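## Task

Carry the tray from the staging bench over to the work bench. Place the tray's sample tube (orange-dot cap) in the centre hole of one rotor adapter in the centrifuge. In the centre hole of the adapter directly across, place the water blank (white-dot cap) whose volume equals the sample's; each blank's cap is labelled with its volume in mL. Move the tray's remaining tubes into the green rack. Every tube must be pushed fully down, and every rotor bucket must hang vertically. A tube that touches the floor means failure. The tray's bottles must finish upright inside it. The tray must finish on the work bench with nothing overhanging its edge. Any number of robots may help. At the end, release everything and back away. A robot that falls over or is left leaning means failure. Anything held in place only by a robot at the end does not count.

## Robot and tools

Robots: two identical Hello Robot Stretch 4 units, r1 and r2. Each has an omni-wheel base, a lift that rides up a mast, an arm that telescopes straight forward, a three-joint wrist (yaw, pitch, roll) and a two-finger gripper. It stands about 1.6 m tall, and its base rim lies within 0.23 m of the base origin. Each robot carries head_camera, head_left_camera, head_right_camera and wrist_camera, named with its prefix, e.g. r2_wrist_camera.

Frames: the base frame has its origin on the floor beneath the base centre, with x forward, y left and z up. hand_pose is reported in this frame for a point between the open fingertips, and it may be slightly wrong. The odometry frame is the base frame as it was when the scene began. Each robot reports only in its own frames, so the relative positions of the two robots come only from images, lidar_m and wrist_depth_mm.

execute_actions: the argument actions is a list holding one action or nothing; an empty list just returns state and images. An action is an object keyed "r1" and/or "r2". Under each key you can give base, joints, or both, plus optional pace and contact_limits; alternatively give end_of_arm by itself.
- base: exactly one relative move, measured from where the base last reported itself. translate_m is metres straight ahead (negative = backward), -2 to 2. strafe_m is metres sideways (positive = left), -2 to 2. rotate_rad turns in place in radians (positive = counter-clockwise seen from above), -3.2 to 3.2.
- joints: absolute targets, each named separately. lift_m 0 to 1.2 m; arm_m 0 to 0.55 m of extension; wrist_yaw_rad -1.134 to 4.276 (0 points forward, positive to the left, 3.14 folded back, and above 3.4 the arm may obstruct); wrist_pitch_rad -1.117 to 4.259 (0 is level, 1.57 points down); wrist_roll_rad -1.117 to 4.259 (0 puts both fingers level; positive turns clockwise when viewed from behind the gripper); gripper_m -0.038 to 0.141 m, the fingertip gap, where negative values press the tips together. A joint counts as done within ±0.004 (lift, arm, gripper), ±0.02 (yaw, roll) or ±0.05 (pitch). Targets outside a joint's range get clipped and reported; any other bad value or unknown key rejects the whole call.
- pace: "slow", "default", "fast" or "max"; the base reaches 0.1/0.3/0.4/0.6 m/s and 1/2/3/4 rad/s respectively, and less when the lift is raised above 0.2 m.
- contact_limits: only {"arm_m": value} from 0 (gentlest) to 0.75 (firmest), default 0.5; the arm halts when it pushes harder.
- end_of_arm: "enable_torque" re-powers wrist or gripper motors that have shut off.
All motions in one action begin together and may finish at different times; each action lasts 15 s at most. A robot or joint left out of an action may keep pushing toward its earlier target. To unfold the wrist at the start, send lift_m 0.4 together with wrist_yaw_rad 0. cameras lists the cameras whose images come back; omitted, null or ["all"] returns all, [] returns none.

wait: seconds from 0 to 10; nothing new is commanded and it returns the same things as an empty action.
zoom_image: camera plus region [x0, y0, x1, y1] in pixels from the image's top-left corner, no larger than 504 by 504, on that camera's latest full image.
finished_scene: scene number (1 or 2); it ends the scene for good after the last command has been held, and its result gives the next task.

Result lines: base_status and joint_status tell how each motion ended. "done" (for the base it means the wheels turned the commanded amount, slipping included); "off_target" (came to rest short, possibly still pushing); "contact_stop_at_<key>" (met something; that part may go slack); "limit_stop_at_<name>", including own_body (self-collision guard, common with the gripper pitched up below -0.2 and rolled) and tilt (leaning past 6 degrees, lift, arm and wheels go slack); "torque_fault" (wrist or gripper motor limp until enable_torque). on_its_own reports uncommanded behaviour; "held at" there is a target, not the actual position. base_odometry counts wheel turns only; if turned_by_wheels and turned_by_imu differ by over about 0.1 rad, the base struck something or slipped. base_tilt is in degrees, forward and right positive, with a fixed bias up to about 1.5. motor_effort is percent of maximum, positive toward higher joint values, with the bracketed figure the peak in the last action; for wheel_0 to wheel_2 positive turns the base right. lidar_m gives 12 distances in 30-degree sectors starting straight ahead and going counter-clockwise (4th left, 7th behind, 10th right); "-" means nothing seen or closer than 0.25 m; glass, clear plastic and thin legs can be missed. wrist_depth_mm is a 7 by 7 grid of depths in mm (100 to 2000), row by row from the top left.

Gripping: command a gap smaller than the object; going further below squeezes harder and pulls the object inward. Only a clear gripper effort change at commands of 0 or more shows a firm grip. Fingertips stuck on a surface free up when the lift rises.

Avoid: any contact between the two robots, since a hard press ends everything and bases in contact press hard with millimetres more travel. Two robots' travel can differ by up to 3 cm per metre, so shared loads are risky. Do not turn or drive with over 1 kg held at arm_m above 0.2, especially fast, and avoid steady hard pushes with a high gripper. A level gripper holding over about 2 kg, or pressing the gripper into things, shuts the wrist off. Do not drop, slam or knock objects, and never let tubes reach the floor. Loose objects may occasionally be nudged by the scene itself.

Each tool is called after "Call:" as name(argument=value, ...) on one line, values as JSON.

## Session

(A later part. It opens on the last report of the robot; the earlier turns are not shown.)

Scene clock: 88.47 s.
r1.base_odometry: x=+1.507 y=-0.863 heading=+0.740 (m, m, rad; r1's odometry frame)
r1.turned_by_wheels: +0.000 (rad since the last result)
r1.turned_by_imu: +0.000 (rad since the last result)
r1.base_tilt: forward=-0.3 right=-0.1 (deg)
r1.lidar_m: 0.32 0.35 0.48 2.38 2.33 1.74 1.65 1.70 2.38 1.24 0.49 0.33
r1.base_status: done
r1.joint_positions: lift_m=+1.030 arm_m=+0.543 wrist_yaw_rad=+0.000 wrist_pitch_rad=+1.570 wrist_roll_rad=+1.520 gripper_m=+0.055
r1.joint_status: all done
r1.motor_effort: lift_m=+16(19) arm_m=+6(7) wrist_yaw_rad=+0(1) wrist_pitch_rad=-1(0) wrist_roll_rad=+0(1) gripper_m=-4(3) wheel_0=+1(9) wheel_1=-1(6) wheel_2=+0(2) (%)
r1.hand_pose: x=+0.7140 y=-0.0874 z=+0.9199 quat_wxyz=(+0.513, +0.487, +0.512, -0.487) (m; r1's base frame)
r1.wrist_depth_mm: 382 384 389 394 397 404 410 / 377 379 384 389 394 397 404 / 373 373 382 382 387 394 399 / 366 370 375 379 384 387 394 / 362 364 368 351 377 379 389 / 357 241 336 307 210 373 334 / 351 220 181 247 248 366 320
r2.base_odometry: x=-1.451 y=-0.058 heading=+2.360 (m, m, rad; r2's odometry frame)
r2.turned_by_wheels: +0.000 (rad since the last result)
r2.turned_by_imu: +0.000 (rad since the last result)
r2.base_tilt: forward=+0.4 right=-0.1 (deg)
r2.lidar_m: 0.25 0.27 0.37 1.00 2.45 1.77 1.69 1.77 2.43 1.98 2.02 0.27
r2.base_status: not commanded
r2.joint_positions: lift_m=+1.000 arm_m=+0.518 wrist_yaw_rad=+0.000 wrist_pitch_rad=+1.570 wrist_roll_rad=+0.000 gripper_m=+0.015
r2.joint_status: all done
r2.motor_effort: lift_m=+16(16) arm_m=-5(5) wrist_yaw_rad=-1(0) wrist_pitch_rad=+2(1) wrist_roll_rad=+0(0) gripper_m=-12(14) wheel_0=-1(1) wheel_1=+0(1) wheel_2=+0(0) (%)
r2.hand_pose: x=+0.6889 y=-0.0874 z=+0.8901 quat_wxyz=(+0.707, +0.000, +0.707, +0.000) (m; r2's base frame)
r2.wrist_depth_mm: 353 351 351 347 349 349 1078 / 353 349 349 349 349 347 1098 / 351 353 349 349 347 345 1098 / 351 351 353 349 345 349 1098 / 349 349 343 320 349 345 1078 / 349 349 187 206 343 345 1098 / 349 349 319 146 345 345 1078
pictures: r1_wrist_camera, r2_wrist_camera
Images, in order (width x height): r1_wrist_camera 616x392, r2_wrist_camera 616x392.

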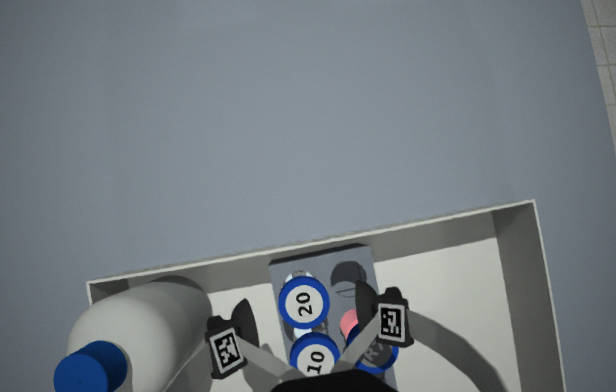

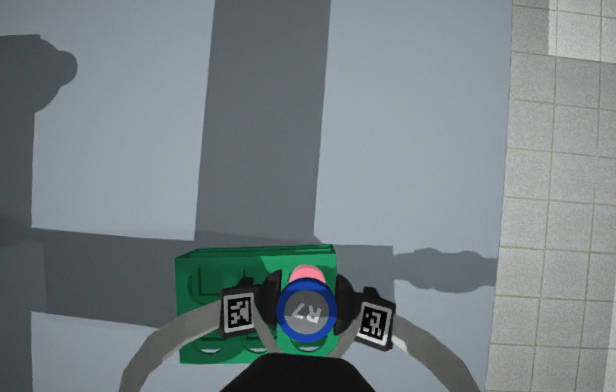

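Call:
execute_actions(actions=[{"r1":{"base":{"strafe_m":-0.004},"joints":{"lift_m":0.986}},"r2":{"joints":{"lift_m":0.984},"pace":"slow"}}], cameras=["r1_wrist_camera"])

Call:
execute_actions(actions=[{"r1":{"joints":{"gripper_m":0.015}},"r2":{"joints":{"gripper_m":0.055}}}], cameras=[])

Call:
execute_actions(actions=[{"r1":{"joints":{"lift_m":1.13}},"r2":{"joints":{"lift_m":1.1}}}], cameras=["r1_wrist_camera","r2_wrist_camera"])

Scene clock: 90.17 s.
r1.base_odometry: x=+1.510 y=-0.866 heading=+0.740 (m, m, rad; r1's odometry frame)
r1.turned_by_wheels: +0.000 (rad since the last result)
r1.turned_by_imu: +0.000 (rad since the last result)
r1.base_tilt: forward=-0.4 right=-0.2 (deg)
r1.lidar_m: 0.31 0.36 0.47 2.39 2.34 1.72 1.64 1.73 2.36 1.25 0.46 0.32
r1.base_status: done
r1.joint_positions: lift_m=+0.986 arm_m=+0.543 wrist_yaw_rad=+0.000 wrist_pitch_rad=+1.570 wrist_roll_rad=+1.520 gripper_m=+0.055
r1.joint_status: all done
r1.motor_effort: lift_m=+16(16) arm_m=+6(6) wrist_yaw_rad=-1(1) wrist_pitch_rad=-1(2) wrist_roll_rad=+2(0) gripper_m=-2(2) wheel_0=-1(7) wheel_1=+1(6) wheel_2=+0(1) (%)
r1.hand_pose: x=+0.7140 y=-0.0874 z=+0.8759 quat_wxyz=(+0.513, +0.487, +0.512, -0.487) (m; r1's base frame)
r1.wrist_depth_mm: 336 340 345 349 353 357 359 / 334 336 338 343 349 353 357 / 329 332 336 340 343 347 351 / 325 329 330 334 340 343 345 / 320 324 327 320 334 336 303 / 314 250 320 259 209 332 310 / 180 190 181 204 206 327 320
r2.base_odometry: x=-1.451 y=-0.058 heading=+2.360 (m, m, rad; r2's odometry frame)
r2.turned_by_wheels: +0.000 (rad since the last result)
r2.turned_by_imu: +0.000 (rad since the last result)
r2.base_tilt: forward=+0.3 right=-0.2 (deg)
r2.lidar_m: 0.25 0.26 0.37 0.98 2.48 1.73 1.70 1.80 2.48 1.95 2.02 0.25
r2.base_status: not commanded
r2.joint_positions: lift_m=+0.984 arm_m=+0.518 wrist_yaw_rad=+0.000 wrist_pitch_rad=+1.570 wrist_roll_rad=+0.000 gripper_m=+0.015
r2.joint_status: all done
r2.motor_effort: lift_m=+16(15) arm_m=-5(5) wrist_yaw_rad=+0(1) wrist_pitch_rad=+1(0) wrist_roll_rad=+0(0) gripper_m=-11(13) wheel_0=-1(1) wheel_1=+1(1) wheel_2=+0(0) (%)
r2.hand_pose: x=+0.6889 y=-0.0874 z=+0.8741 quat_wxyz=(+0.707, +0.000, +0.707, +0.000) (m; r2's base frame)
r2.wrist_depth_mm: 340 336 334 334 332 332 1060 / 338 336 336 334 334 330 1060 / 338 334 336 332 332 334 1078 / 336 336 332 332 330 332 1078 / 334 334 329 306 330 330 1060 / 336 334 187 206 330 330 1060 / 334 332 303 146 330 329 1060
pictures: r1_wrist_camera
Images, in order (width x height): r1_wrist_camera 616x392.

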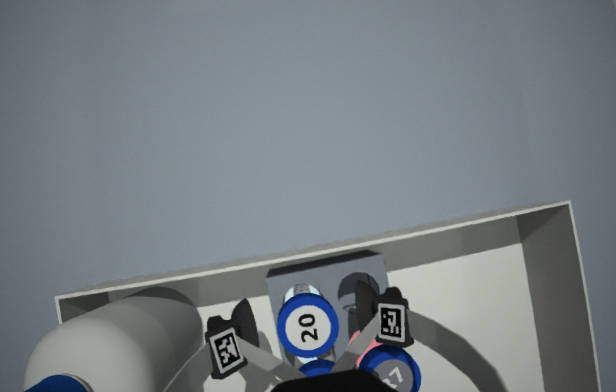

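Scene clock: 91.37 s.
r1.base_odometry: x=+1.510 y=-0.866 heading=+0.740 (m, m, rad; r1's odometry frame)
r1.turned_by_wheels: +0.000 (rad since the last result)
r1.turned_by_imu: +0.000 (rad since the last result)
r1.base_tilt: forward=-0.4 right=+0.0 (deg)
r1.lidar_m: 0.32 0.35 0.48 2.40 2.35 1.71 1.65 1.71 2.35 1.26 0.48 0.33
r1.base_status: not commanded
r1.joint_positions: lift_m=+0.986 arm_m=+0.543 wrist_yaw_rad=+0.000 wrist_pitch_rad=+1.570 wrist_roll_rad=+1.520 gripper_m=+0.015
r1.joint_status: all done
r1.motor_effort: lift_m=+16(16) arm_m=+6(7) wrist_yaw_rad=-1(1) wrist_pitch_rad=-1(2) wrist_roll_rad=-1(1) gripper_m=-10(11) wheel_0=-1(1) wheel_1=+1(1) wheel_2=+0(0) (%)
r1.hand_pose: x=+0.7140 y=-0.0874 z=+0.8759 quat_wxyz=(+0.513, +0.487, +0.512, -0.487) (m; r1's base frame)
r1.wrist_depth_mm: 336 340 343 347 353 357 359 / 332 336 338 343 349 353 353 / 329 332 336 338 343 347 351 / 325 329 332 336 340 343 347 / 319 324 329 329 332 334 301 / 314 248 320 204 270 330 314 / 179 190 179 200 206 325 319
r2.base_odometry: x=-1.451 y=-0.058 heading=+2.360 (m, m, rad; r2's odometry frame)
r2.turned_by_wheels: +0.000 (rad since the last result)
r2.turned_by_imu: +0.000 (rad since the last result)
r2.base_tilt: forward=+0.3 right=-0.2 (deg)
r2.lidar_m: 0.25 0.26 0.36 1.00 2.44 1.75 1.68 1.78 2.46 1.98 1.99 0.27
r2.base_status: not commanded
r2.joint_positions: lift_m=+0.984 arm_m=+0.518 wrist_yaw_rad=+0.000 wrist_pitch_rad=+1.570 wrist_roll_rad=+0.000 gripper_m=+0.055
r2.joint_status: all done
r2.motor_effort: lift_m=+16(16) arm_m=-5(5) wrist_yaw_rad=-1(0) wrist_pitch_rad=-1(0) wrist_roll_rad=+0(1) gripper_m=-3(12) wheel_0=-1(1) wheel_1=+1(1) wheel_2=+0(0) (%)
r2.hand_pose: x=+0.6889 y=-0.0874 z=+0.8741 quat_wxyz=(+0.707, +0.000, +0.707, +0.000) (m; r2's base frame)
r2.wrist_depth_mm: 338 338 336 336 334 332 1060 / 338 336 334 332 332 332 1078 / 336 338 336 332 332 332 1060 / 338 336 334 332 332 330 1078 / 336 336 330 307 330 330 1098 / 334 336 193 213 212 329 1060 / 334 336 303 143 329 330 1060
pictures: none
No camera images: the call's "cameras" was empty. Leave "cameras" out to get every camera's image.

Scene clock: 93.03 s.
r1.base_odometry: x=+1.510 y=-0.866 heading=+0.740 (m, m, rad; r1's odometry frame)
r1.turned_by_wheels: +0.000 (rad since the last result)
r1.turned_by_imu: +0.000 (rad since the last result)
r1.base_tilt: forward=-0.6 right=+0.0 (deg)
r1.lidar_m: 0.32 0.35 0.48 2.41 2.31 1.74 1.66 1.73 2.35 1.26 0.46 0.34
r1.base_status: not commanded
r1.joint_positions: lift_m=+1.130 arm_m=+0.543 wrist_yaw_rad=+0.000 wrist_pitch_rad=+1.570 wrist_roll_rad=+1.520 gripper_m=+0.015
r1.joint_status: all done
r1.motor_effort: lift_m=+21(22) arm_m=+6(7) wrist_yaw_rad=-1(1) wrist_pitch_rad=-2(0) wrist_roll_rad=+2(0) gripper_m=-9(10) wheel_0=-1(1) wheel_1=+1(1) wheel_2=+0(0) (%)
r1.hand_pose: x=+0.7140 y=-0.0874 z=+1.0195 quat_wxyz=(+0.513, +0.487, +0.512, -0.487) (m; r1's base frame)
r1.wrist_depth_mm: 477 488 488 500 504 508 1336 / 477 477 484 488 496 500 1308 / 469 477 480 484 488 496 1308 / 466 469 473 477 484 488 496 / 459 459 466 466 473 477 484 / 449 402 345 204 345 473 480 / 445 449 179 200 462 413 473
r2.base_odometry: x=-1.451 y=-0.058 heading=+2.360 (m, m, rad; r2's odometry frame)
r2.turned_by_wheels: +0.000 (rad since the last result)
r2.turned_by_imu: +0.000 (rad since the last result)
r2.base_tilt: forward=+0.3 right=-0.2 (deg)
r2.lidar_m: 0.25 0.27 0.37 1.02 2.44 1.76 1.68 1.76 2.45 1.97 2.04 0.25
r2.base_status: not commanded
r2.joint_positions: lift_m=+1.100 arm_m=+0.518 wrist_yaw_rad=+0.000 wrist_pitch_rad=+1.570 wrist_roll_rad=+0.000 gripper_m=+0.055
r2.joint_status: all done
r2.motor_effort: lift_m=+24(24) arm_m=-5(5) wrist_yaw_rad=+0(0) wrist_pitch_rad=+0(1) wrist_roll_rad=+0(0) gripper_m=-7(5) wheel_0=-1(1) wheel_1=+1(1) wheel_2=+0(0) (%)
r2.hand_pose: x=+0.6889 y=-0.0874 z=+0.9894 quat_wxyz=(+0.707, +0.000, +0.707, +0.000) (m; r2's base frame)
r2.wrist_depth_mm: 452 449 452 449 449 1205 1182 / 455 452 449 449 449 1182 1182 / 445 449 449 449 445 1182 1205 / 442 452 449 449 445 1182 1182 / 445 452 449 442 442 1182 1182 / 449 449 193 415 212 1182 1160 / 452 449 449 143 442 1182 1160
pictures: r1_wrist_camera, r2_wrist_camera
Images, in order (width x height): r1_wrist_camera 616x392, r2_wrist_camera 616x392.

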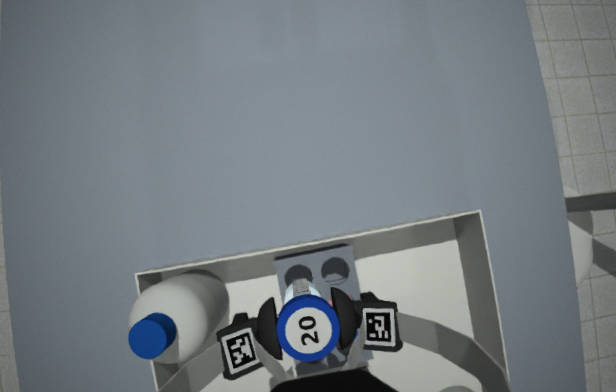

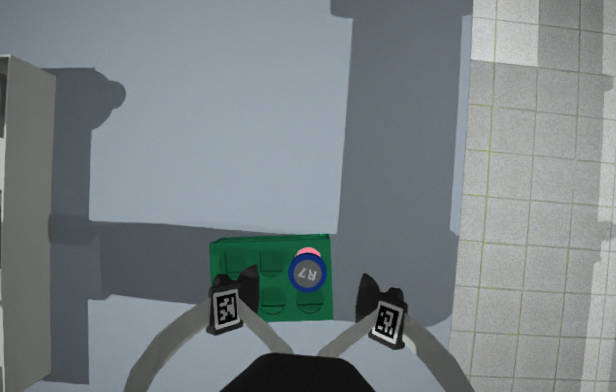

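Call:
execute_actions(actions=[{"r1":{"base":{"strafe_m":-1.373},"joints":{"arm_m":0.434}},"r2":{"base":{"strafe_m":0.402},"joints":{"arm_m":0.537},"pace":"slow"}}], cameras=[])

Call:
execute_actions(actions=[{"r1":{"joints":{"lift_m":1.0}},"r2":{"joints":{"lift_m":1.02}}}], cameras=["r1_wrist_camera","r2_wrist_camera"])

Scene clock: 99.40 s.
r1.base_odometry: x=+2.435 y=-1.880 heading=+0.740 (m, m, rad; r1's odometry frame)
r1.turned_by_wheels: +0.000 (rad since the last result)
r1.turned_by_imu: +0.007 (rad since the last result)
r1.base_tilt: forward=-0.4 right=+0.1 (deg)
r1.lidar_m: 0.30 0.31 0.46 1.30 2.35 1.73 1.67 1.74 1.49 1.45 0.44 0.32
r1.base_status: done
r1.joint_positions: lift_m=+1.130 arm_m=+0.435 wrist_yaw_rad=+0.000 wrist_pitch_rad=+1.570 wrist_roll_rad=+1.520 gripper_m=+0.015
r1.joint_status: all done
r1.motor_effort: lift_m=+20(21) arm_m=-7(8) wrist_yaw_rad=-1(1) wrist_pitch_rad=-2(2) wrist_roll_rad=+0(2) gripper_m=-11(11) wheel_0=+1(10) wheel_1=+0(10) wheel_2=+0(0) (%)
r1.hand_pose: x=+0.6062 y=-0.0874 z=+1.0196 quat_wxyz=(+0.513, +0.487, +0.512, -0.487) (m; r1's base frame)
r1.wrist_depth_mm: 1255 1229 1255 1281 1308 1281 1336 / 1229 1255 1255 1281 1281 1281 1308 / 1205 683 683 691 445 1255 1281 / 418 424 430 496 439 1042 1281 / 415 430 484 488 492 1042 1042 / 410 466 480 204 459 436 1229 / 404 445 178 201 459 421 1255
r2.base_odometry: x=-1.734 y=-0.343 heading=+2.360 (m, m, rad; r2's odometry frame)
r2.turned_by_wheels: +0.000 (rad since the last result)
r2.turned_by_imu: +0.003 (rad since the last result)
r2.base_tilt: forward=+0.3 right=-0.1 (deg)
r2.lidar_m: 0.25 0.28 0.37 1.29 2.43 1.75 1.70 1.81 2.47 2.34 0.39 0.26
r2.base_status: done
r2.joint_positions: lift_m=+1.100 arm_m=+0.536 wrist_yaw_rad=+0.000 wrist_pitch_rad=+1.570 wrist_roll_rad=+0.000 gripper_m=+0.055
r2.joint_status: all done
r2.motor_effort: lift_m=+24(24) arm_m=+5(3) wrist_yaw_rad=+0(1) wrist_pitch_rad=+0(0) wrist_roll_rad=+0(0) gripper_m=-3(5) wheel_0=+0(6) wheel_1=+1(4) wheel_2=+0(2) (%)
r2.hand_pose: x=+0.7072 y=-0.0874 z=+0.9894 quat_wxyz=(+0.707, +0.000, +0.707, +0.000) (m; r2's base frame)
r2.wrist_depth_mm: 452 452 452 449 445 445 445 / 452 452 449 452 445 445 445 / 455 445 449 315 445 445 445 / 455 445 445 445 449 445 442 / 452 387 418 384 442 442 442 / 449 387 193 415 211 439 430 / 449 392 442 143 442 442 442
pictures: none
No camera images: the call's "cameras" was empty. Leave "cameras" out to get every camera's image.

Scene clock: 101.00 s.
r1.base_odometry: x=+2.435 y=-1.880 heading=+0.740 (m, m, rad; r1's odometry frame)
r1.turned_by_wheels: +0.000 (rad since the last result)
r1.turned_by_imu: +0.000 (rad since the last result)
r1.base_tilt: forward=-0.1 right=+0.0 (deg)
r1.lidar_m: 0.29 0.31 0.45 1.33 2.35 1.72 1.66 1.74 1.50 1.45 0.43 0.31
r1.base_status: not commanded
r1.joint_positions: lift_m=+1.000 arm_m=+0.435 wrist_yaw_rad=+0.000 wrist_pitch_rad=+1.570 wrist_roll_rad=+1.520 gripper_m=+0.015
r1.joint_status: all done
r1.motor_effort: lift_m=+16(19) arm_m=-7(7) wrist_yaw_rad=-1(0) wrist_pitch_rad=-2(1) wrist_roll_rad=-1(1) gripper_m=-10(11) wheel_0=+1(1) wheel_1=+0(0) wheel_2=+0(0) (%)
r1.hand_pose: x=+0.6062 y=-0.0874 z=+0.8899 quat_wxyz=(+0.513, +0.487, +0.512, -0.487) (m; r1's base frame)
r1.wrist_depth_mm: 1098 1138 1118 1138 1160 1182 1182 / 1098 1118 1118 1118 585 1182 1182 / 298 301 306 309 312 315 1138 / 296 298 407 430 309 310 917 / 290 364 359 338 480 309 615 / 325 353 353 204 359 329 307 / 349 325 178 200 357 298 304
r2.base_odometry: x=-1.734 y=-0.343 heading=+2.360 (m, m, rad; r2's odometry frame)
r2.turned_by_wheels: +0.000 (rad since the last result)
r2.turned_by_imu: +0.000 (rad since the last result)
r2.base_tilt: forward=+0.3 right=-0.2 (deg)
r2.lidar_m: 0.25 0.26 0.36 1.29 2.41 1.75 1.69 1.81 2.46 2.36 0.37 0.29
r2.base_status: not commanded
r2.joint_positions: lift_m=+1.020 arm_m=+0.536 wrist_yaw_rad=+0.000 wrist_pitch_rad=+1.570 wrist_roll_rad=+0.000 gripper_m=+0.055
r2.joint_status: all done
r2.motor_effort: lift_m=+16(23) arm_m=+5(5) wrist_yaw_rad=-1(1) wrist_pitch_rad=-1(1) wrist_roll_rad=+0(1) gripper_m=-3(3) wheel_0=+0(0) wheel_1=+1(1) wheel_2=+0(0) (%)
r2.hand_pose: x=+0.7072 y=-0.0874 z=+0.9101 quat_wxyz=(+0.707, +0.000, +0.707, +0.000) (m; r2's base frame)
r2.wrist_depth_mm: 373 370 373 370 368 366 366 / 349 368 368 229 303 370 366 / 349 370 368 252 353 366 364 / 342 373 368 366 366 368 366 / 309 310 338 345 364 366 364 / 310 307 192 306 211 366 366 / 307 366 366 143 327 364 366
pictures: r1_wrist_camera, r2_wrist_camera
Images, in order (width x height): r1_wrist_camera 616x392, r2_wrist_camera 616x392.

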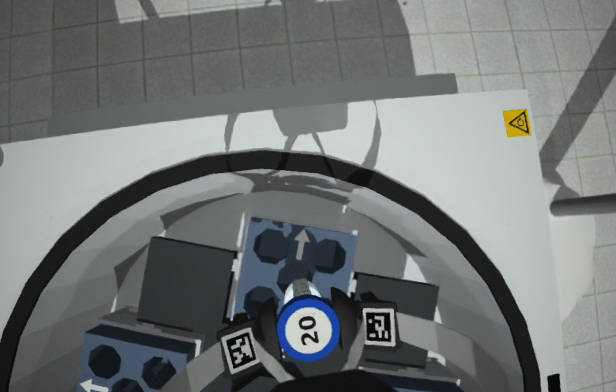

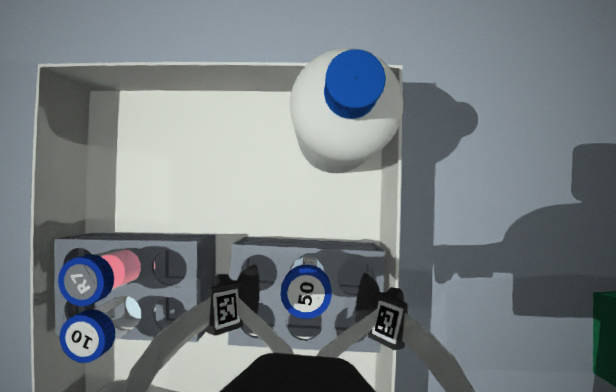

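Call:
execute_actions(actions=[{"r1":{"base":{"strafe_m":-0.013},"joints":{"arm_m":0.439}},"r2":{"joints":{"lift_m":0.985}}}], cameras=[])

Call:
execute_actions(actions=[{"r1":{"joints":{"lift_m":0.955},"pace":"slow"},"r2":{"joints":{"gripper_m":0.015}}}], cameras=["r1_wrist_camera","r2_wrist_camera"])

Scene clock: 102.43 s.
r1.base_odometry: x=+2.444 y=-1.889 heading=+0.740 (m, m, rad; r1's odometry frame)
r1.turned_by_wheels: +0.000 (rad since the last result)
r1.turned_by_imu: +0.000 (rad since the last result)
r1.base_tilt: forward=-0.4 right=+0.0 (deg)
r1.lidar_m: 0.29 0.31 0.45 1.30 2.37 1.74 1.66 1.73 1.50 1.42 0.44 0.30
r1.base_status: done
r1.joint_positions: lift_m=+1.000 arm_m=+0.438 wrist_yaw_rad=+0.000 wrist_pitch_rad=+1.570 wrist_roll_rad=+1.520 gripper_m=+0.015
r1.joint_status: all done
r1.motor_effort: lift_m=+16(16) arm_m=+6(8) wrist_yaw_rad=-1(0) wrist_pitch_rad=-1(3) wrist_roll_rad=+0(0) gripper_m=-11(9) wheel_0=+2(3) wheel_1=+0(5) wheel_2=+0(0) (%)
r1.hand_pose: x=+0.6089 y=-0.0874 z=+0.8899 quat_wxyz=(+0.513, +0.487, +0.512, -0.487) (m; r1's base frame)
r1.wrist_depth_mm: 1098 1118 1138 1138 1160 1182 1182 / 1098 1078 1118 1138 1118 1160 1182 / 549 554 304 309 310 317 1160 / 294 298 338 384 309 312 917 / 290 353 473 368 449 309 609 / 300 384 353 203 359 329 307 / 338 336 178 201 357 298 303
r2.base_odometry: x=-1.734 y=-0.343 heading=+2.360 (m, m, rad; r2's odometry frame)
r2.turned_by_wheels: +0.000 (rad since the last result)
r2.turned_by_imu: +0.000 (rad since the last result)
r2.base_tilt: forward=+0.3 right=-0.1 (deg)
r2.lidar_m: 0.26 0.26 0.38 1.28 2.46 1.76 1.70 1.76 2.47 2.36 0.38 0.27
r2.base_status: not commanded
r2.joint_positions: lift_m=+0.985 arm_m=+0.536 wrist_yaw_rad=+0.000 wrist_pitch_rad=+1.570 wrist_roll_rad=+0.000 gripper_m=+0.055
r2.joint_status: all done
r2.motor_effort: lift_m=+16(16) arm_m=+5(5) wrist_yaw_rad=+0(1) wrist_pitch_rad=+0(1) wrist_roll_rad=+0(0) gripper_m=-5(4) wheel_0=+0(0) wheel_1=+1(1) wheel_2=+0(1) (%)
r2.hand_pose: x=+0.7072 y=-0.0874 z=+0.8751 quat_wxyz=(+0.707, +0.000, +0.707, +0.000) (m; r2's base frame)
r2.wrist_depth_mm: 340 336 336 336 334 332 332 / 304 334 334 193 190 334 332 / 314 334 334 251 262 332 329 / 317 334 334 332 330 330 332 / 279 303 329 303 325 332 330 / 215 272 193 211 211 329 329 / 212 273 301 143 277 330 329
pictures: none
No camera images: the call's "cameras" was empty. Leave "cameras" out to get every camera's image.

Scene clock: 103.67 s.
r1.base_odometry: x=+2.444 y=-1.889 heading=+0.740 (m, m, rad; r1's odometry frame)
r1.turned_by_wheels: +0.000 (rad since the last result)
r1.turned_by_imu: +0.000 (rad since the last result)
r1.base_tilt: forward=-0.1 right=-0.2 (deg)
r1.lidar_m: 0.29 0.33 0.47 1.33 2.33 1.75 1.66 1.74 1.49 1.44 0.43 0.30
r1.base_status: not commanded
r1.joint_positions: lift_m=+0.955 arm_m=+0.438 wrist_yaw_rad=+0.000 wrist_pitch_rad=+1.570 wrist_roll_rad=+1.520 gripper_m=+0.015
r1.joint_status: all done
r1.motor_effort: lift_m=+16(15) arm_m=+6(6) wrist_yaw_rad=-1(1) wrist_pitch_rad=-1(1) wrist_roll_rad=+0(1) gripper_m=-11(11) wheel_0=+2(2) wheel_1=+0(0) wheel_2=+0(0) (%)
r1.hand_pose: x=+0.6090 y=-0.0874 z=+0.8450 quat_wxyz=(+0.513, +0.487, +0.512, -0.487) (m; r1's base frame)
r1.wrist_depth_mm: 1078 1078 1078 1098 1098 1138 1138 / 1078 1042 1078 530 535 544 1098 / 255 257 259 263 266 268 272 / 251 253 340 384 264 266 268 / 248 336 427 324 436 264 265 / 301 309 309 203 287 319 260 / 312 306 179 200 314 291 255
r2.base_odometry: x=-1.734 y=-0.343 heading=+2.360 (m, m, rad; r2's odometry frame)
r2.turned_by_wheels: +0.000 (rad since the last result)
r2.turned_by_imu: +0.000 (rad since the last result)
r2.base_tilt: forward=+0.3 right=-0.2 (deg)
r2.lidar_m: 0.26 0.25 0.37 1.26 2.45 1.77 1.70 1.77 2.48 2.35 0.37 0.28
r2.base_status: not commanded
r2.joint_positions: lift_m=+0.985 arm_m=+0.536 wrist_yaw_rad=+0.000 wrist_pitch_rad=+1.570 wrist_roll_rad=+0.000 gripper_m=+0.015
r2.joint_status: all done
r2.motor_effort: lift_m=+16(16) arm_m=+5(5) wrist_yaw_rad=-1(1) wrist_pitch_rad=-1(0) wrist_roll_rad=+0(0) gripper_m=-13(11) wheel_0=+0(0) wheel_1=+1(1) wheel_2=+0(0) (%)
r2.hand_pose: x=+0.7072 y=-0.0874 z=+0.8751 quat_wxyz=(+0.707, +0.000, +0.707, +0.000) (m; r2's base frame)
r2.wrist_depth_mm: 338 338 336 336 336 332 334 / 303 334 332 193 190 332 330 / 314 334 332 252 263 330 332 / 315 330 332 332 330 330 330 / 279 303 332 301 325 332 332 / 215 273 187 206 257 329 330 / 212 272 301 146 271 329 330
pictures: r1_wrist_camera, r2_wrist_camera
Images, in order (width x height): r1_wrist_camera 616x392, r2_wrist_camera 616x392.

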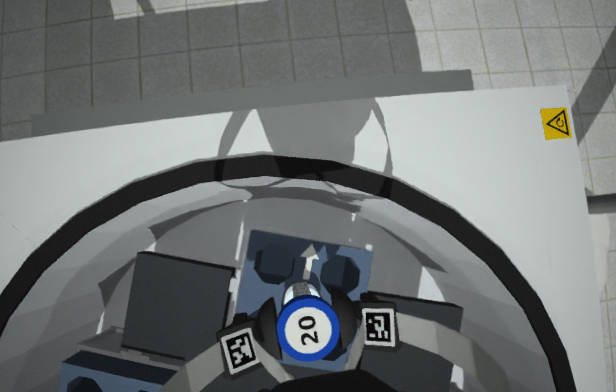

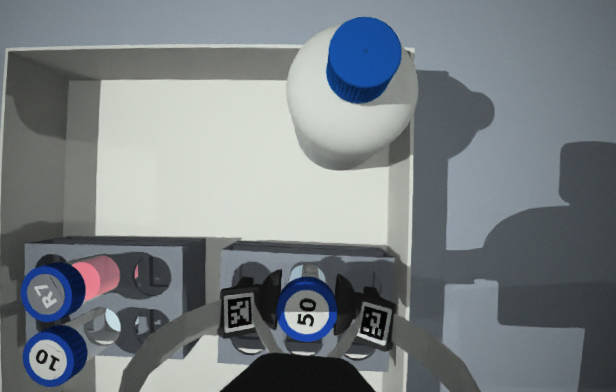

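Call:
execute_actions(actions=[{"r1":{"joints":{"lift_m":0.91},"pace":"slow"},"r2":{"joints":{"lift_m":1.08}}}], cameras=[])

Call:
execute_actions(actions=[{"r1":{"joints":{"gripper_m":0.055}},"r2":{"base":{"strafe_m":-0.405},"joints":{"arm_m":0.477}}}], cameras=[])

Call:
execute_actions(actions=[{"r1":{"joints":{"lift_m":1.1,"wrist_roll_rad":-0.05}},"r2":{"joints":{"lift_m":1.05}}}], cameras=["r1_wrist_camera","r2_wrist_camera"])

Scene clock: 106.33 s.
r1.base_odometry: x=+2.444 y=-1.889 heading=+0.740 (m, m, rad; r1's odometry frame)
r1.turned_by_wheels: +0.000 (rad since the last result)
r1.turned_by_imu: +0.000 (rad since the last result)
r1.base_tilt: forward=-0.3 right=+0.0 (deg)
r1.lidar_m: 0.30 0.31 0.46 1.32 2.35 1.74 1.67 1.73 1.49 1.43 0.43 0.32
r1.base_status: not commanded
r1.joint_positions: lift_m=+0.910 arm_m=+0.438 wrist_yaw_rad=+0.000 wrist_pitch_rad=+1.570 wrist_roll_rad=+1.520 gripper_m=+0.015
r1.joint_status: all done
r1.motor_effort: lift_m=+16(16) arm_m=+6(6) wrist_yaw_rad=+0(1) wrist_pitch_rad=-3(0) wrist_roll_rad=+0(1) gripper_m=-11(10) wheel_0=+2(1) wheel_1=+0(0) wheel_2=+0(0) (%)
r1.hand_pose: x=+0.6090 y=-0.0874 z=+0.8000 quat_wxyz=(+0.513, +0.487, +0.512, -0.487) (m; r1's base frame)
r1.wrist_depth_mm: 1025 1025 1042 1060 1060 1060 1098 / 991 1008 480 221 224 225 228 / 211 213 215 216 220 223 225 / 207 222 340 389 236 220 222 / 236 320 384 279 392 241 219 / 300 265 265 204 243 290 224 / 307 262 179 200 268 271 256
r2.base_odometry: x=-1.734 y=-0.343 heading=+2.360 (m, m, rad; r2's odometry frame)
r2.turned_by_wheels: +0.000 (rad since the last result)
r2.turned_by_imu: +0.000 (rad since the last result)
r2.base_tilt: forward=+0.2 right=-0.2 (deg)
r2.lidar_m: 0.25 0.26 0.37 1.29 2.42 1.75 1.70 1.79 2.48 2.34 0.36 0.27
r2.base_status: not commanded
r2.joint_positions: lift_m=+1.080 arm_m=+0.536 wrist_yaw_rad=+0.000 wrist_pitch_rad=+1.570 wrist_roll_rad=+0.000 gripper_m=+0.015
r2.joint_status: all done
r2.motor_effort: lift_m=+25(26) arm_m=+5(5) wrist_yaw_rad=+0(0) wrist_pitch_rad=-1(1) wrist_roll_rad=+0(0) gripper_m=-14(11) wheel_0=+0(0) wheel_1=+1(1) wheel_2=+1(0) (%)
r2.hand_pose: x=+0.7073 y=-0.0874 z=+0.9694 quat_wxyz=(+0.707, +0.000, +0.707, +0.000) (m; r2's base frame)
r2.wrist_depth_mm: 433 433 427 430 427 424 424 / 430 433 430 427 427 427 421 / 433 427 427 296 424 424 424 / 430 427 424 427 427 424 421 / 433 368 384 366 424 424 424 / 430 366 188 205 349 424 418 / 430 387 424 146 410 421 421
pictures: none
No camera images: the call's "cameras" was empty. Leave "cameras" out to get every camera's image.

Scene clock: 109.00 s.
r1.base_odometry: x=+2.444 y=-1.889 heading=+0.740 (m, m, rad; r1's odometry frame)
r1.turned_by_wheels: +0.000 (rad since the last result)
r1.turned_by_imu: +0.000 (rad since the last result)
r1.base_tilt: forward=-0.4 right=-0.2 (deg)
r1.lidar_m: 0.30 0.31 0.47 1.33 2.35 1.73 1.67 1.72 1.48 1.43 0.45 0.32
r1.base_status: not commanded
r1.joint_positions: lift_m=+0.910 arm_m=+0.438 wrist_yaw_rad=+0.000 wrist_pitch_rad=+1.570 wrist_roll_rad=+1.520 gripper_m=+0.055
r1.joint_status: all done
r1.motor_effort: lift_m=+16(16) arm_m=+6(6) wrist_yaw_rad=-1(1) wrist_pitch_rad=-1(1) wrist_roll_rad=+0(1) gripper_m=-2(10) wheel_0=+2(2) wheel_1=-1(0) wheel_2=+0(0) (%)
r1.hand_pose: x=+0.6090 y=-0.0874 z=+0.8000 quat_wxyz=(+0.513, +0.487, +0.512, -0.487) (m; r1's base frame)
r1.wrist_depth_mm: 1025 1025 1042 1060 1060 1098 1098 / 1008 1008 477 221 224 226 228 / 211 212 215 217 220 223 225 / 208 221 340 384 235 220 222 / 235 319 384 279 392 240 219 / 300 265 264 242 210 291 224 / 307 262 181 225 270 273 255
r2.base_odometry: x=-1.449 y=-0.055 heading=+2.360 (m, m, rad; r2's odometry frame)
r2.turned_by_wheels: +0.000 (rad since the last result)
r2.turned_by_imu: -0.002 (rad since the last result)
r2.base_tilt: forward=+0.3 right=-0.3 (deg)
r2.lidar_m: 0.25 0.27 0.35 1.05 2.48 1.75 1.70 1.79 2.44 1.96 2.05 0.26
r2.base_status: done
r2.joint_positions: lift_m=+1.080 arm_m=+0.478 wrist_yaw_rad=+0.000 wrist_pitch_rad=+1.570 wrist_roll_rad=+0.000 gripper_m=+0.015
r2.joint_status: all done
r2.motor_effort: lift_m=+23(24) arm_m=-5(3) wrist_yaw_rad=-1(1) wrist_pitch_rad=+0(0) wrist_roll_rad=+0(0) gripper_m=-13(13) wheel_0=-1(6) wheel_1=-1(9) wheel_2=+0(0) (%)
r2.hand_pose: x=+0.6490 y=-0.0874 z=+0.9694 quat_wxyz=(+0.707, +0.000, +0.707, +0.000) (m; r2's base frame)
r2.wrist_depth_mm: 433 433 433 430 427 1160 1182 / 433 430 430 427 427 1160 1160 / 430 433 427 424 424 1160 1182 / 430 430 433 430 427 1160 1160 / 433 430 394 370 427 1160 1182 / 430 430 188 205 427 1160 1182 / 430 430 427 146 421 1160 1138
pictures: none
No camera images: the call's "cameras" was empty. Leave "cameras" out to get every camera's image.

Scene clock: 110.87 s.
r1.base_odometry: x=+2.444 y=-1.889 heading=+0.740 (m, m, rad; r1's odometry frame)
r1.turned_by_wheels: +0.000 (rad since the last result)
r1.turned_by_imu: +0.000 (rad since the last result)
r1.base_tilt: forward=-0.2 right=+0.0 (deg)
r1.lidar_m: 0.30 0.32 0.45 1.30 2.37 1.73 1.67 1.74 1.49 1.43 0.45 0.30
r1.base_status: not commanded
r1.joint_positions: lift_m=+1.100 arm_m=+0.438 wrist_yaw_rad=+0.000 wrist_pitch_rad=+1.570 wrist_roll_rad=-0.050 gripper_m=+0.055
r1.joint_status: all done
r1.motor_effort: lift_m=+21(23) arm_m=+6(6) wrist_yaw_rad=-1(0) wrist_pitch_rad=-1(0) wrist_roll_rad=-1(4) gripper_m=-2(3) wheel_0=+1(2) wheel_1=+0(0) wheel_2=+0(0) (%)
r1.hand_pose: x=+0.6090 y=-0.0874 z=+0.9895 quat_wxyz=(+0.707, -0.018, +0.707, +0.018) (m; r1's base frame)
r1.wrist_depth_mm: 407 410 415 418 842 1281 1281 / 402 445 455 418 421 1255 1281 / 445 462 455 504 415 1255 1255 / 455 455 462 469 413 1205 1229 / 418 442 449 439 404 1205 1205 / 449 442 449 452 210 1205 1205 / 436 433 181 452 392 1182 1182
r2.base_odometry: x=-1.449 y=-0.055 heading=+2.360 (m, m, rad; r2's odometry frame)
r2.turned_by_wheels: +0.000 (rad since the last result)
r2.turned_by_imu: +0.000 (rad since the last result)
r2.base_tilt: forward=+0.3 right=-0.2 (deg)
r2.lidar_m: 0.25 0.25 0.37 1.03 2.43 1.74 1.70 1.79 2.46 1.95 2.00 0.26
r2.base_status: not commanded
r2.joint_positions: lift_m=+1.050 arm_m=+0.478 wrist_yaw_rad=+0.000 wrist_pitch_rad=+1.570 wrist_roll_rad=+0.000 gripper_m=+0.015
r2.joint_status: all done
r2.motor_effort: lift_m=+16(21) arm_m=-5(5) wrist_yaw_rad=-1(1) wrist_pitch_rad=+0(1) wrist_roll_rad=+0(0) gripper_m=-13(13) wheel_0=-1(1) wheel_1=-1(1) wheel_2=+0(0) (%)
r2.hand_pose: x=+0.6490 y=-0.0874 z=+0.9400 quat_wxyz=(+0.707, +0.000, +0.707, +0.000) (m; r2's base frame)
r2.wrist_depth_mm: 402 402 402 399 399 394 1138 / 404 402 402 399 399 399 1138 / 399 402 399 402 397 1160 1138 / 404 402 399 399 397 1138 1138 / 404 402 394 340 397 1138 1138 / 399 399 189 206 394 1138 1138 / 402 399 399 147 394 1138 1118
pictures: r1_wrist_camera, r2_wrist_camera
Images, in order (width x height): r1_wrist_camera 616x392, r2_wrist_camera 616x392.

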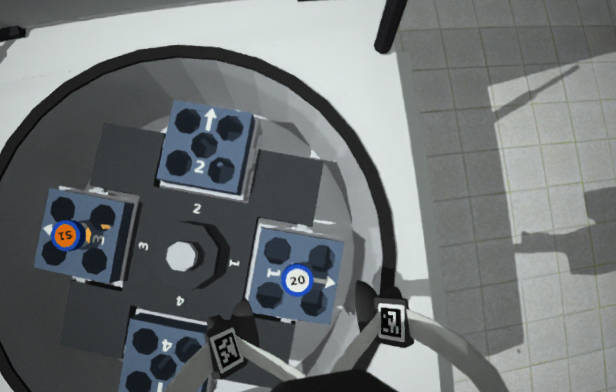

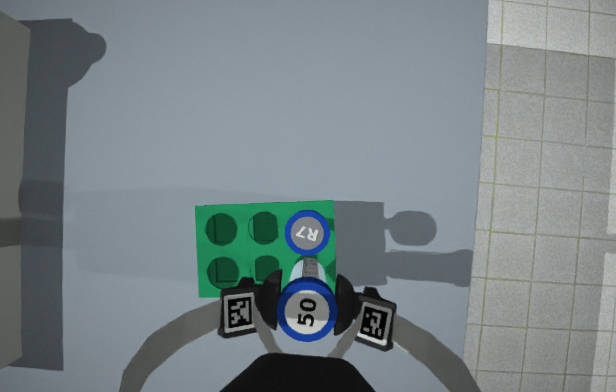

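Call:
execute_actions(actions=[{"r1":{"base":{"translate_m":-0.15},"joints":{"arm_m":0},"pace":"fast"},"r2":{"joints":{"lift_m":0.984},"pace":"slow"}}], cameras=["r2_wrist_camera"])

Call:
execute_actions(actions=[{"r2":{"joints":{"gripper_m":0.055}}}], cameras=[])

Call:
execute_actions(actions=[{"r2":{"joints":{"lift_m":1.03}}}], cameras=[])

Call:
execute_actions(actions=[{"r2":{"base":{"strafe_m":0.551},"joints":{"arm_m":0.537}}}], cameras=["r2_wrist_camera"])

Scene clock: 113.50 s.
r1.base_odometry: x=+2.333 y=-1.990 heading=+0.740 (m, m, rad; r1's odometry frame)
r1.turned_by_wheels: +0.000 (rad since the last result)
r1.turned_by_imu: +0.001 (rad since the last result)
r1.base_tilt: forward=-0.3 right=+0.0 (deg)
r1.lidar_m: 0.45 0.48 0.71 2.02 2.15 1.58 1.51 1.58 1.49 1.43 1.49 0.47
r1.base_status: done
r1.joint_positions: lift_m=+1.100 arm_m=+0.002 wrist_yaw_rad=+0.000 wrist_pitch_rad=+1.570 wrist_roll_rad=-0.050 gripper_m=+0.055
r1.joint_status: all done
r1.motor_effort: lift_m=+21(21) arm_m=-7(8) wrist_yaw_rad=+0(2) wrist_pitch_rad=-2(2) wrist_roll_rad=-1(1) gripper_m=-2(2) wheel_0=-2(9) wheel_1=-1(2) wheel_2=+0(11) (%)
r1.hand_pose: x=+0.1728 y=-0.0874 z=+0.9895 quat_wxyz=(+0.707, -0.018, +0.707, +0.018) (m; r1's base frame)
r1.wrist_depth_mm: 469 480 504 525 699 1281 1308 / 559 603 647 668 798 1255 1281 / 741 831 946 1060 1229 1255 1255 / 1160 1182 1205 1205 1229 1229 1281 / 1138 1160 1205 1182 1182 1205 1229 / 1118 1138 960 976 210 1205 1205 / 1118 1138 181 946 1160 1205 1182
r2.base_odometry: x=-1.449 y=-0.055 heading=+2.360 (m, m, rad; r2's odometry frame)
r2.turned_by_wheels: +0.000 (rad since the last result)
r2.turned_by_imu: +0.000 (rad since the last result)
r2.base_tilt: forward=+0.2 right=-0.1 (deg)
r2.lidar_m: 0.25 0.27 0.39 1.05 2.43 1.75 1.70 1.79 2.46 1.97 1.99 0.27
r2.base_status: not commanded
r2.joint_positions: lift_m=+0.984 arm_m=+0.478 wrist_yaw_rad=+0.000 wrist_pitch_rad=+1.570 wrist_roll_rad=+0.000 gripper_m=+0.015
r2.joint_status: all done
r2.motor_effort: lift_m=+16(15) arm_m=-5(5) wrist_yaw_rad=+0(0) wrist_pitch_rad=-1(0) wrist_roll_rad=+0(1) gripper_m=-11(13) wheel_0=-1(1) wheel_1=-1(1) wheel_2=+0(0) (%)
r2.hand_pose: x=+0.6489 y=-0.0874 z=+0.8741 quat_wxyz=(+0.707, +0.000, +0.707, +0.000) (m; r2's base frame)
r2.wrist_depth_mm: 338 336 334 334 334 332 1078 / 338 336 336 334 332 332 1060 / 338 336 332 332 332 332 1078 / 338 334 334 332 330 332 1078 / 336 334 277 263 330 329 1060 / 336 334 188 205 330 330 1078 / 334 332 332 147 330 330 1078
pictures: r2_wrist_camera
Images, in order (width x height): r2_wrist_camera 616x392.

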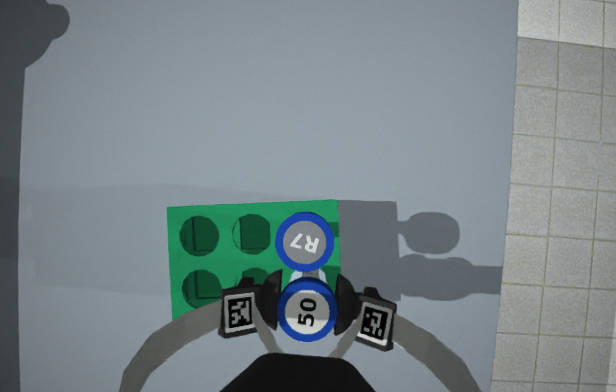

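Scene clock: 114.70 s.
r1.base_odometry: x=+2.333 y=-1.990 heading=+0.740 (m, m, rad; r1's odometry frame)
r1.turned_by_wheels: +0.000 (rad since the last result)
r1.turned_by_imu: +0.000 (rad since the last result)
r1.base_tilt: forward=-0.6 right=-0.2 (deg)
r1.lidar_m: 0.46 0.48 0.73 2.02 2.15 1.58 1.52 1.57 1.50 1.43 1.52 0.47
r1.base_status: not commanded
r1.joint_positions: lift_m=+1.100 arm_m=+0.002 wrist_yaw_rad=+0.000 wrist_pitch_rad=+1.570 wrist_roll_rad=-0.050 gripper_m=+0.055
r1.joint_status: not commanded
r1.motor_effort: lift_m=+21(21) arm_m=-7(7) wrist_yaw_rad=+0(0) wrist_pitch_rad=-3(2) wrist_roll_rad=-1(2) gripper_m=-3(3) wheel_0=-2(2) wheel_1=-1(1) wheel_2=+0(0) (%)
r1.hand_pose: x=+0.1728 y=-0.0874 z=+0.9895 quat_wxyz=(+0.707, -0.018, +0.707, +0.018) (m; r1's base frame)
r1.wrist_depth_mm: 469 480 504 525 699 1308 1308 / 554 603 654 683 788 1281 1308 / 750 831 931 1060 1229 1255 1255 / 1160 1182 1182 1205 1205 1255 1229 / 1160 1160 1160 1182 1205 1229 1229 / 1138 1138 960 960 211 1182 1205 / 1118 1138 182 946 1160 1160 1182
r2.base_odometry: x=-1.449 y=-0.055 heading=+2.360 (m, m, rad; r2's odometry frame)
r2.turned_by_wheels: +0.000 (rad since the last result)
r2.turned_by_imu: +0.000 (rad since the last result)
r2.base_tilt: forward=+0.3 right=-0.1 (deg)
r2.lidar_m: 0.25 0.27 0.37 1.05 2.45 1.75 1.70 1.79 2.48 1.96 2.02 0.27
r2.base_status: not commanded
r2.joint_positions: lift_m=+0.984 arm_m=+0.478 wrist_yaw_rad=+0.000 wrist_pitch_rad=+1.570 wrist_roll_rad=+0.000 gripper_m=+0.055
r2.joint_status: all done
r2.motor_effort: lift_m=+16(16) arm_m=-5(5) wrist_yaw_rad=-1(1) wrist_pitch_rad=+0(0) wrist_roll_rad=-1(0) gripper_m=-3(11) wheel_0=-1(1) wheel_1=-1(1) wheel_2=+0(0) (%)
r2.hand_pose: x=+0.6489 y=-0.0874 z=+0.8741 quat_wxyz=(+0.707, +0.000, +0.707, +0.000) (m; r2's base frame)
r2.wrist_depth_mm: 338 336 336 336 334 332 1078 / 338 334 334 332 332 332 1060 / 338 336 334 332 332 330 1078 / 336 336 330 332 332 330 1060 / 336 336 274 268 330 330 1060 / 336 334 192 213 212 330 1078 / 336 334 332 143 329 329 1078
pictures: none
No camera images: the call's "cameras" was empty. Leave "cameras" out to get every camera's image.

Scene clock: 115.77 s.
r1.base_odometry: x=+2.333 y=-1.990 heading=+0.740 (m, m, rad; r1's odometry frame)
r1.turned_by_wheels: +0.000 (rad since the last result)
r1.turned_by_imu: +0.000 (rad since the last result)
r1.base_tilt: forward=-0.5 right=+0.1 (deg)
r1.lidar_m: 0.45 0.47 0.73 2.02 2.14 1.58 1.51 1.57 1.49 1.42 1.51 0.46
r1.base_status: not commanded
r1.joint_positions: lift_m=+1.100 arm_m=+0.002 wrist_yaw_rad=+0.000 wrist_pitch_rad=+1.570 wrist_roll_rad=-0.050 gripper_m=+0.055
r1.joint_status: not commanded
r1.motor_effort: lift_m=+21(21) arm_m=-7(7) wrist_yaw_rad=-1(0) wrist_pitch_rad=-2(1) wrist_roll_rad=+0(1) gripper_m=-1(2) wheel_0=-2(2) wheel_1=-1(1) wheel_2=+0(0) (%)
r1.hand_pose: x=+0.1728 y=-0.0874 z=+0.9895 quat_wxyz=(+0.707, -0.018, +0.707, +0.018) (m; r1's base frame)
r1.wrist_depth_mm: 469 480 504 521 707 1281 1308 / 554 603 654 676 798 1255 1255 / 750 820 946 1042 1182 1255 1255 / 1160 1182 1182 1205 1229 1229 1255 / 1138 1160 1182 1182 1182 1205 1229 / 1138 1160 960 976 210 1182 1205 / 1118 1138 182 931 1160 1182 1182
r2.base_odometry: x=-1.449 y=-0.055 heading=+2.360 (m, m, rad; r2's odometry frame)
r2.turned_by_wheels: +0.000 (rad since the last result)
r2.turned_by_imu: +0.000 (rad since the last result)
r2.base_tilt: forward=+0.3 right=-0.2 (deg)
r2.lidar_m: 0.25 0.27 0.39 1.00 2.45 1.78 1.71 1.80 2.47 1.95 2.02 0.28
r2.base_status: not commanded
r2.joint_positions: lift_m=+1.030 arm_m=+0.478 wrist_yaw_rad=+0.000 wrist_pitch_rad=+1.570 wrist_roll_rad=+0.000 gripper_m=+0.055
r2.joint_status: all done
r2.motor_effort: lift_m=+24(25) arm_m=-5(5) wrist_yaw_rad=-1(0) wrist_pitch_rad=-1(0) wrist_roll_rad=+0(0) gripper_m=-4(1) wheel_0=-1(1) wheel_1=-1(1) wheel_2=+0(0) (%)
r2.hand_pose: x=+0.6489 y=-0.0874 z=+0.9194 quat_wxyz=(+0.707, +0.000, +0.707, +0.000) (m; r2's base frame)
r2.wrist_depth_mm: 384 382 379 379 379 379 1118 / 382 382 379 379 379 377 1118 / 382 382 377 379 379 377 1118 / 382 382 379 377 377 377 1118 / 382 379 320 319 375 1118 1098 / 382 377 192 379 211 1118 1118 / 379 379 375 143 377 1138 1118
pictures: none
No camera images: the call's "cameras" was empty. Leave "cameras" out to get every camera's image.

Scene clock: 118.93 s.
r1.base_odometry: x=+2.333 y=-1.990 heading=+0.740 (m, m, rad; r1's odometry frame)
r1.turned_by_wheels: +0.000 (rad since the last result)
r1.turned_by_imu: +0.000 (rad since the last result)
r1.base_tilt: forward=-0.3 right=+0.0 (deg)
r1.lidar_m: 0.45 0.48 0.73 2.00 2.14 1.58 1.52 1.58 1.48 1.43 1.51 0.48
r1.base_status: not commanded
r1.joint_positions: lift_m=+1.100 arm_m=+0.002 wrist_yaw_rad=+0.000 wrist_pitch_rad=+1.570 wrist_roll_rad=-0.050 gripper_m=+0.055
r1.joint_status: not commanded
r1.motor_effort: lift_m=+21(21) arm_m=-6(7) wrist_yaw_rad=+0(1) wrist_pitch_rad=-1(1) wrist_roll_rad=-2(2) gripper_m=-2(4) wheel_0=-2(2) wheel_1=-1(1) wheel_2=+0(0) (%)
r1.hand_pose: x=+0.1728 y=-0.0874 z=+0.9895 quat_wxyz=(+0.707, -0.018, +0.707, +0.018) (m; r1's base frame)
r1.wrist_depth_mm: 469 477 508 525 699 1281 1308 / 554 597 654 676 798 1281 1308 / 750 831 917 1042 1229 1255 1255 / 1182 1160 1182 1182 1229 1229 1229 / 1160 1160 1160 1182 1205 1205 1229 / 1118 1138 960 991 210 1182 1229 / 1138 1138 181 931 1160 1182 1182
r2.base_odometry: x=-1.837 y=-0.447 heading=+2.360 (m, m, rad; r2's odometry frame)
r2.turned_by_wheels: +0.000 (rad since the last result)
r2.turned_by_imu: +0.002 (rad since the last result)
r2.base_tilt: forward=+0.3 right=-0.1 (deg)
r2.lidar_m: 0.25 0.25 0.36 1.29 2.41 1.74 1.71 1.81 2.47 2.52 0.39 0.27
r2.base_status: done
r2.joint_positions: lift_m=+1.030 arm_m=+0.536 wrist_yaw_rad=+0.000 wrist_pitch_rad=+1.570 wrist_roll_rad=+0.000 gripper_m=+0.055
r2.joint_status: all done
r2.motor_effort: lift_m=+23(24) arm_m=+5(8) wrist_yaw_rad=-1(0) wrist_pitch_rad=-2(0) wrist_roll_rad=+0(0) gripper_m=-4(5) wheel_0=+1(9) wheel_1=-1(9) wheel_2=+1(1) (%)
r2.hand_pose: x=+0.7073 y=-0.0874 z=+0.9195 quat_wxyz=(+0.707, +0.000, +0.707, +0.000) (m; r2's base frame)
r2.wrist_depth_mm: 384 382 382 379 379 377 377 / 382 379 379 375 375 334 241 / 382 382 377 375 375 279 235 / 382 379 377 375 375 370 327 / 382 382 351 345 373 368 324 / 382 379 193 260 212 317 317 / 379 377 357 143 370 325 315
pictures: r2_wrist_camera
Images, in order (width x height): r2_wrist_camera 616x392.

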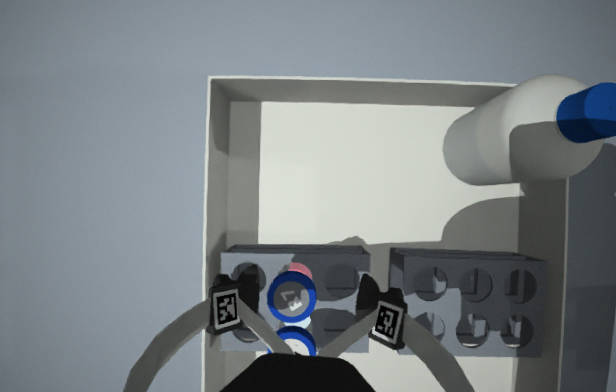

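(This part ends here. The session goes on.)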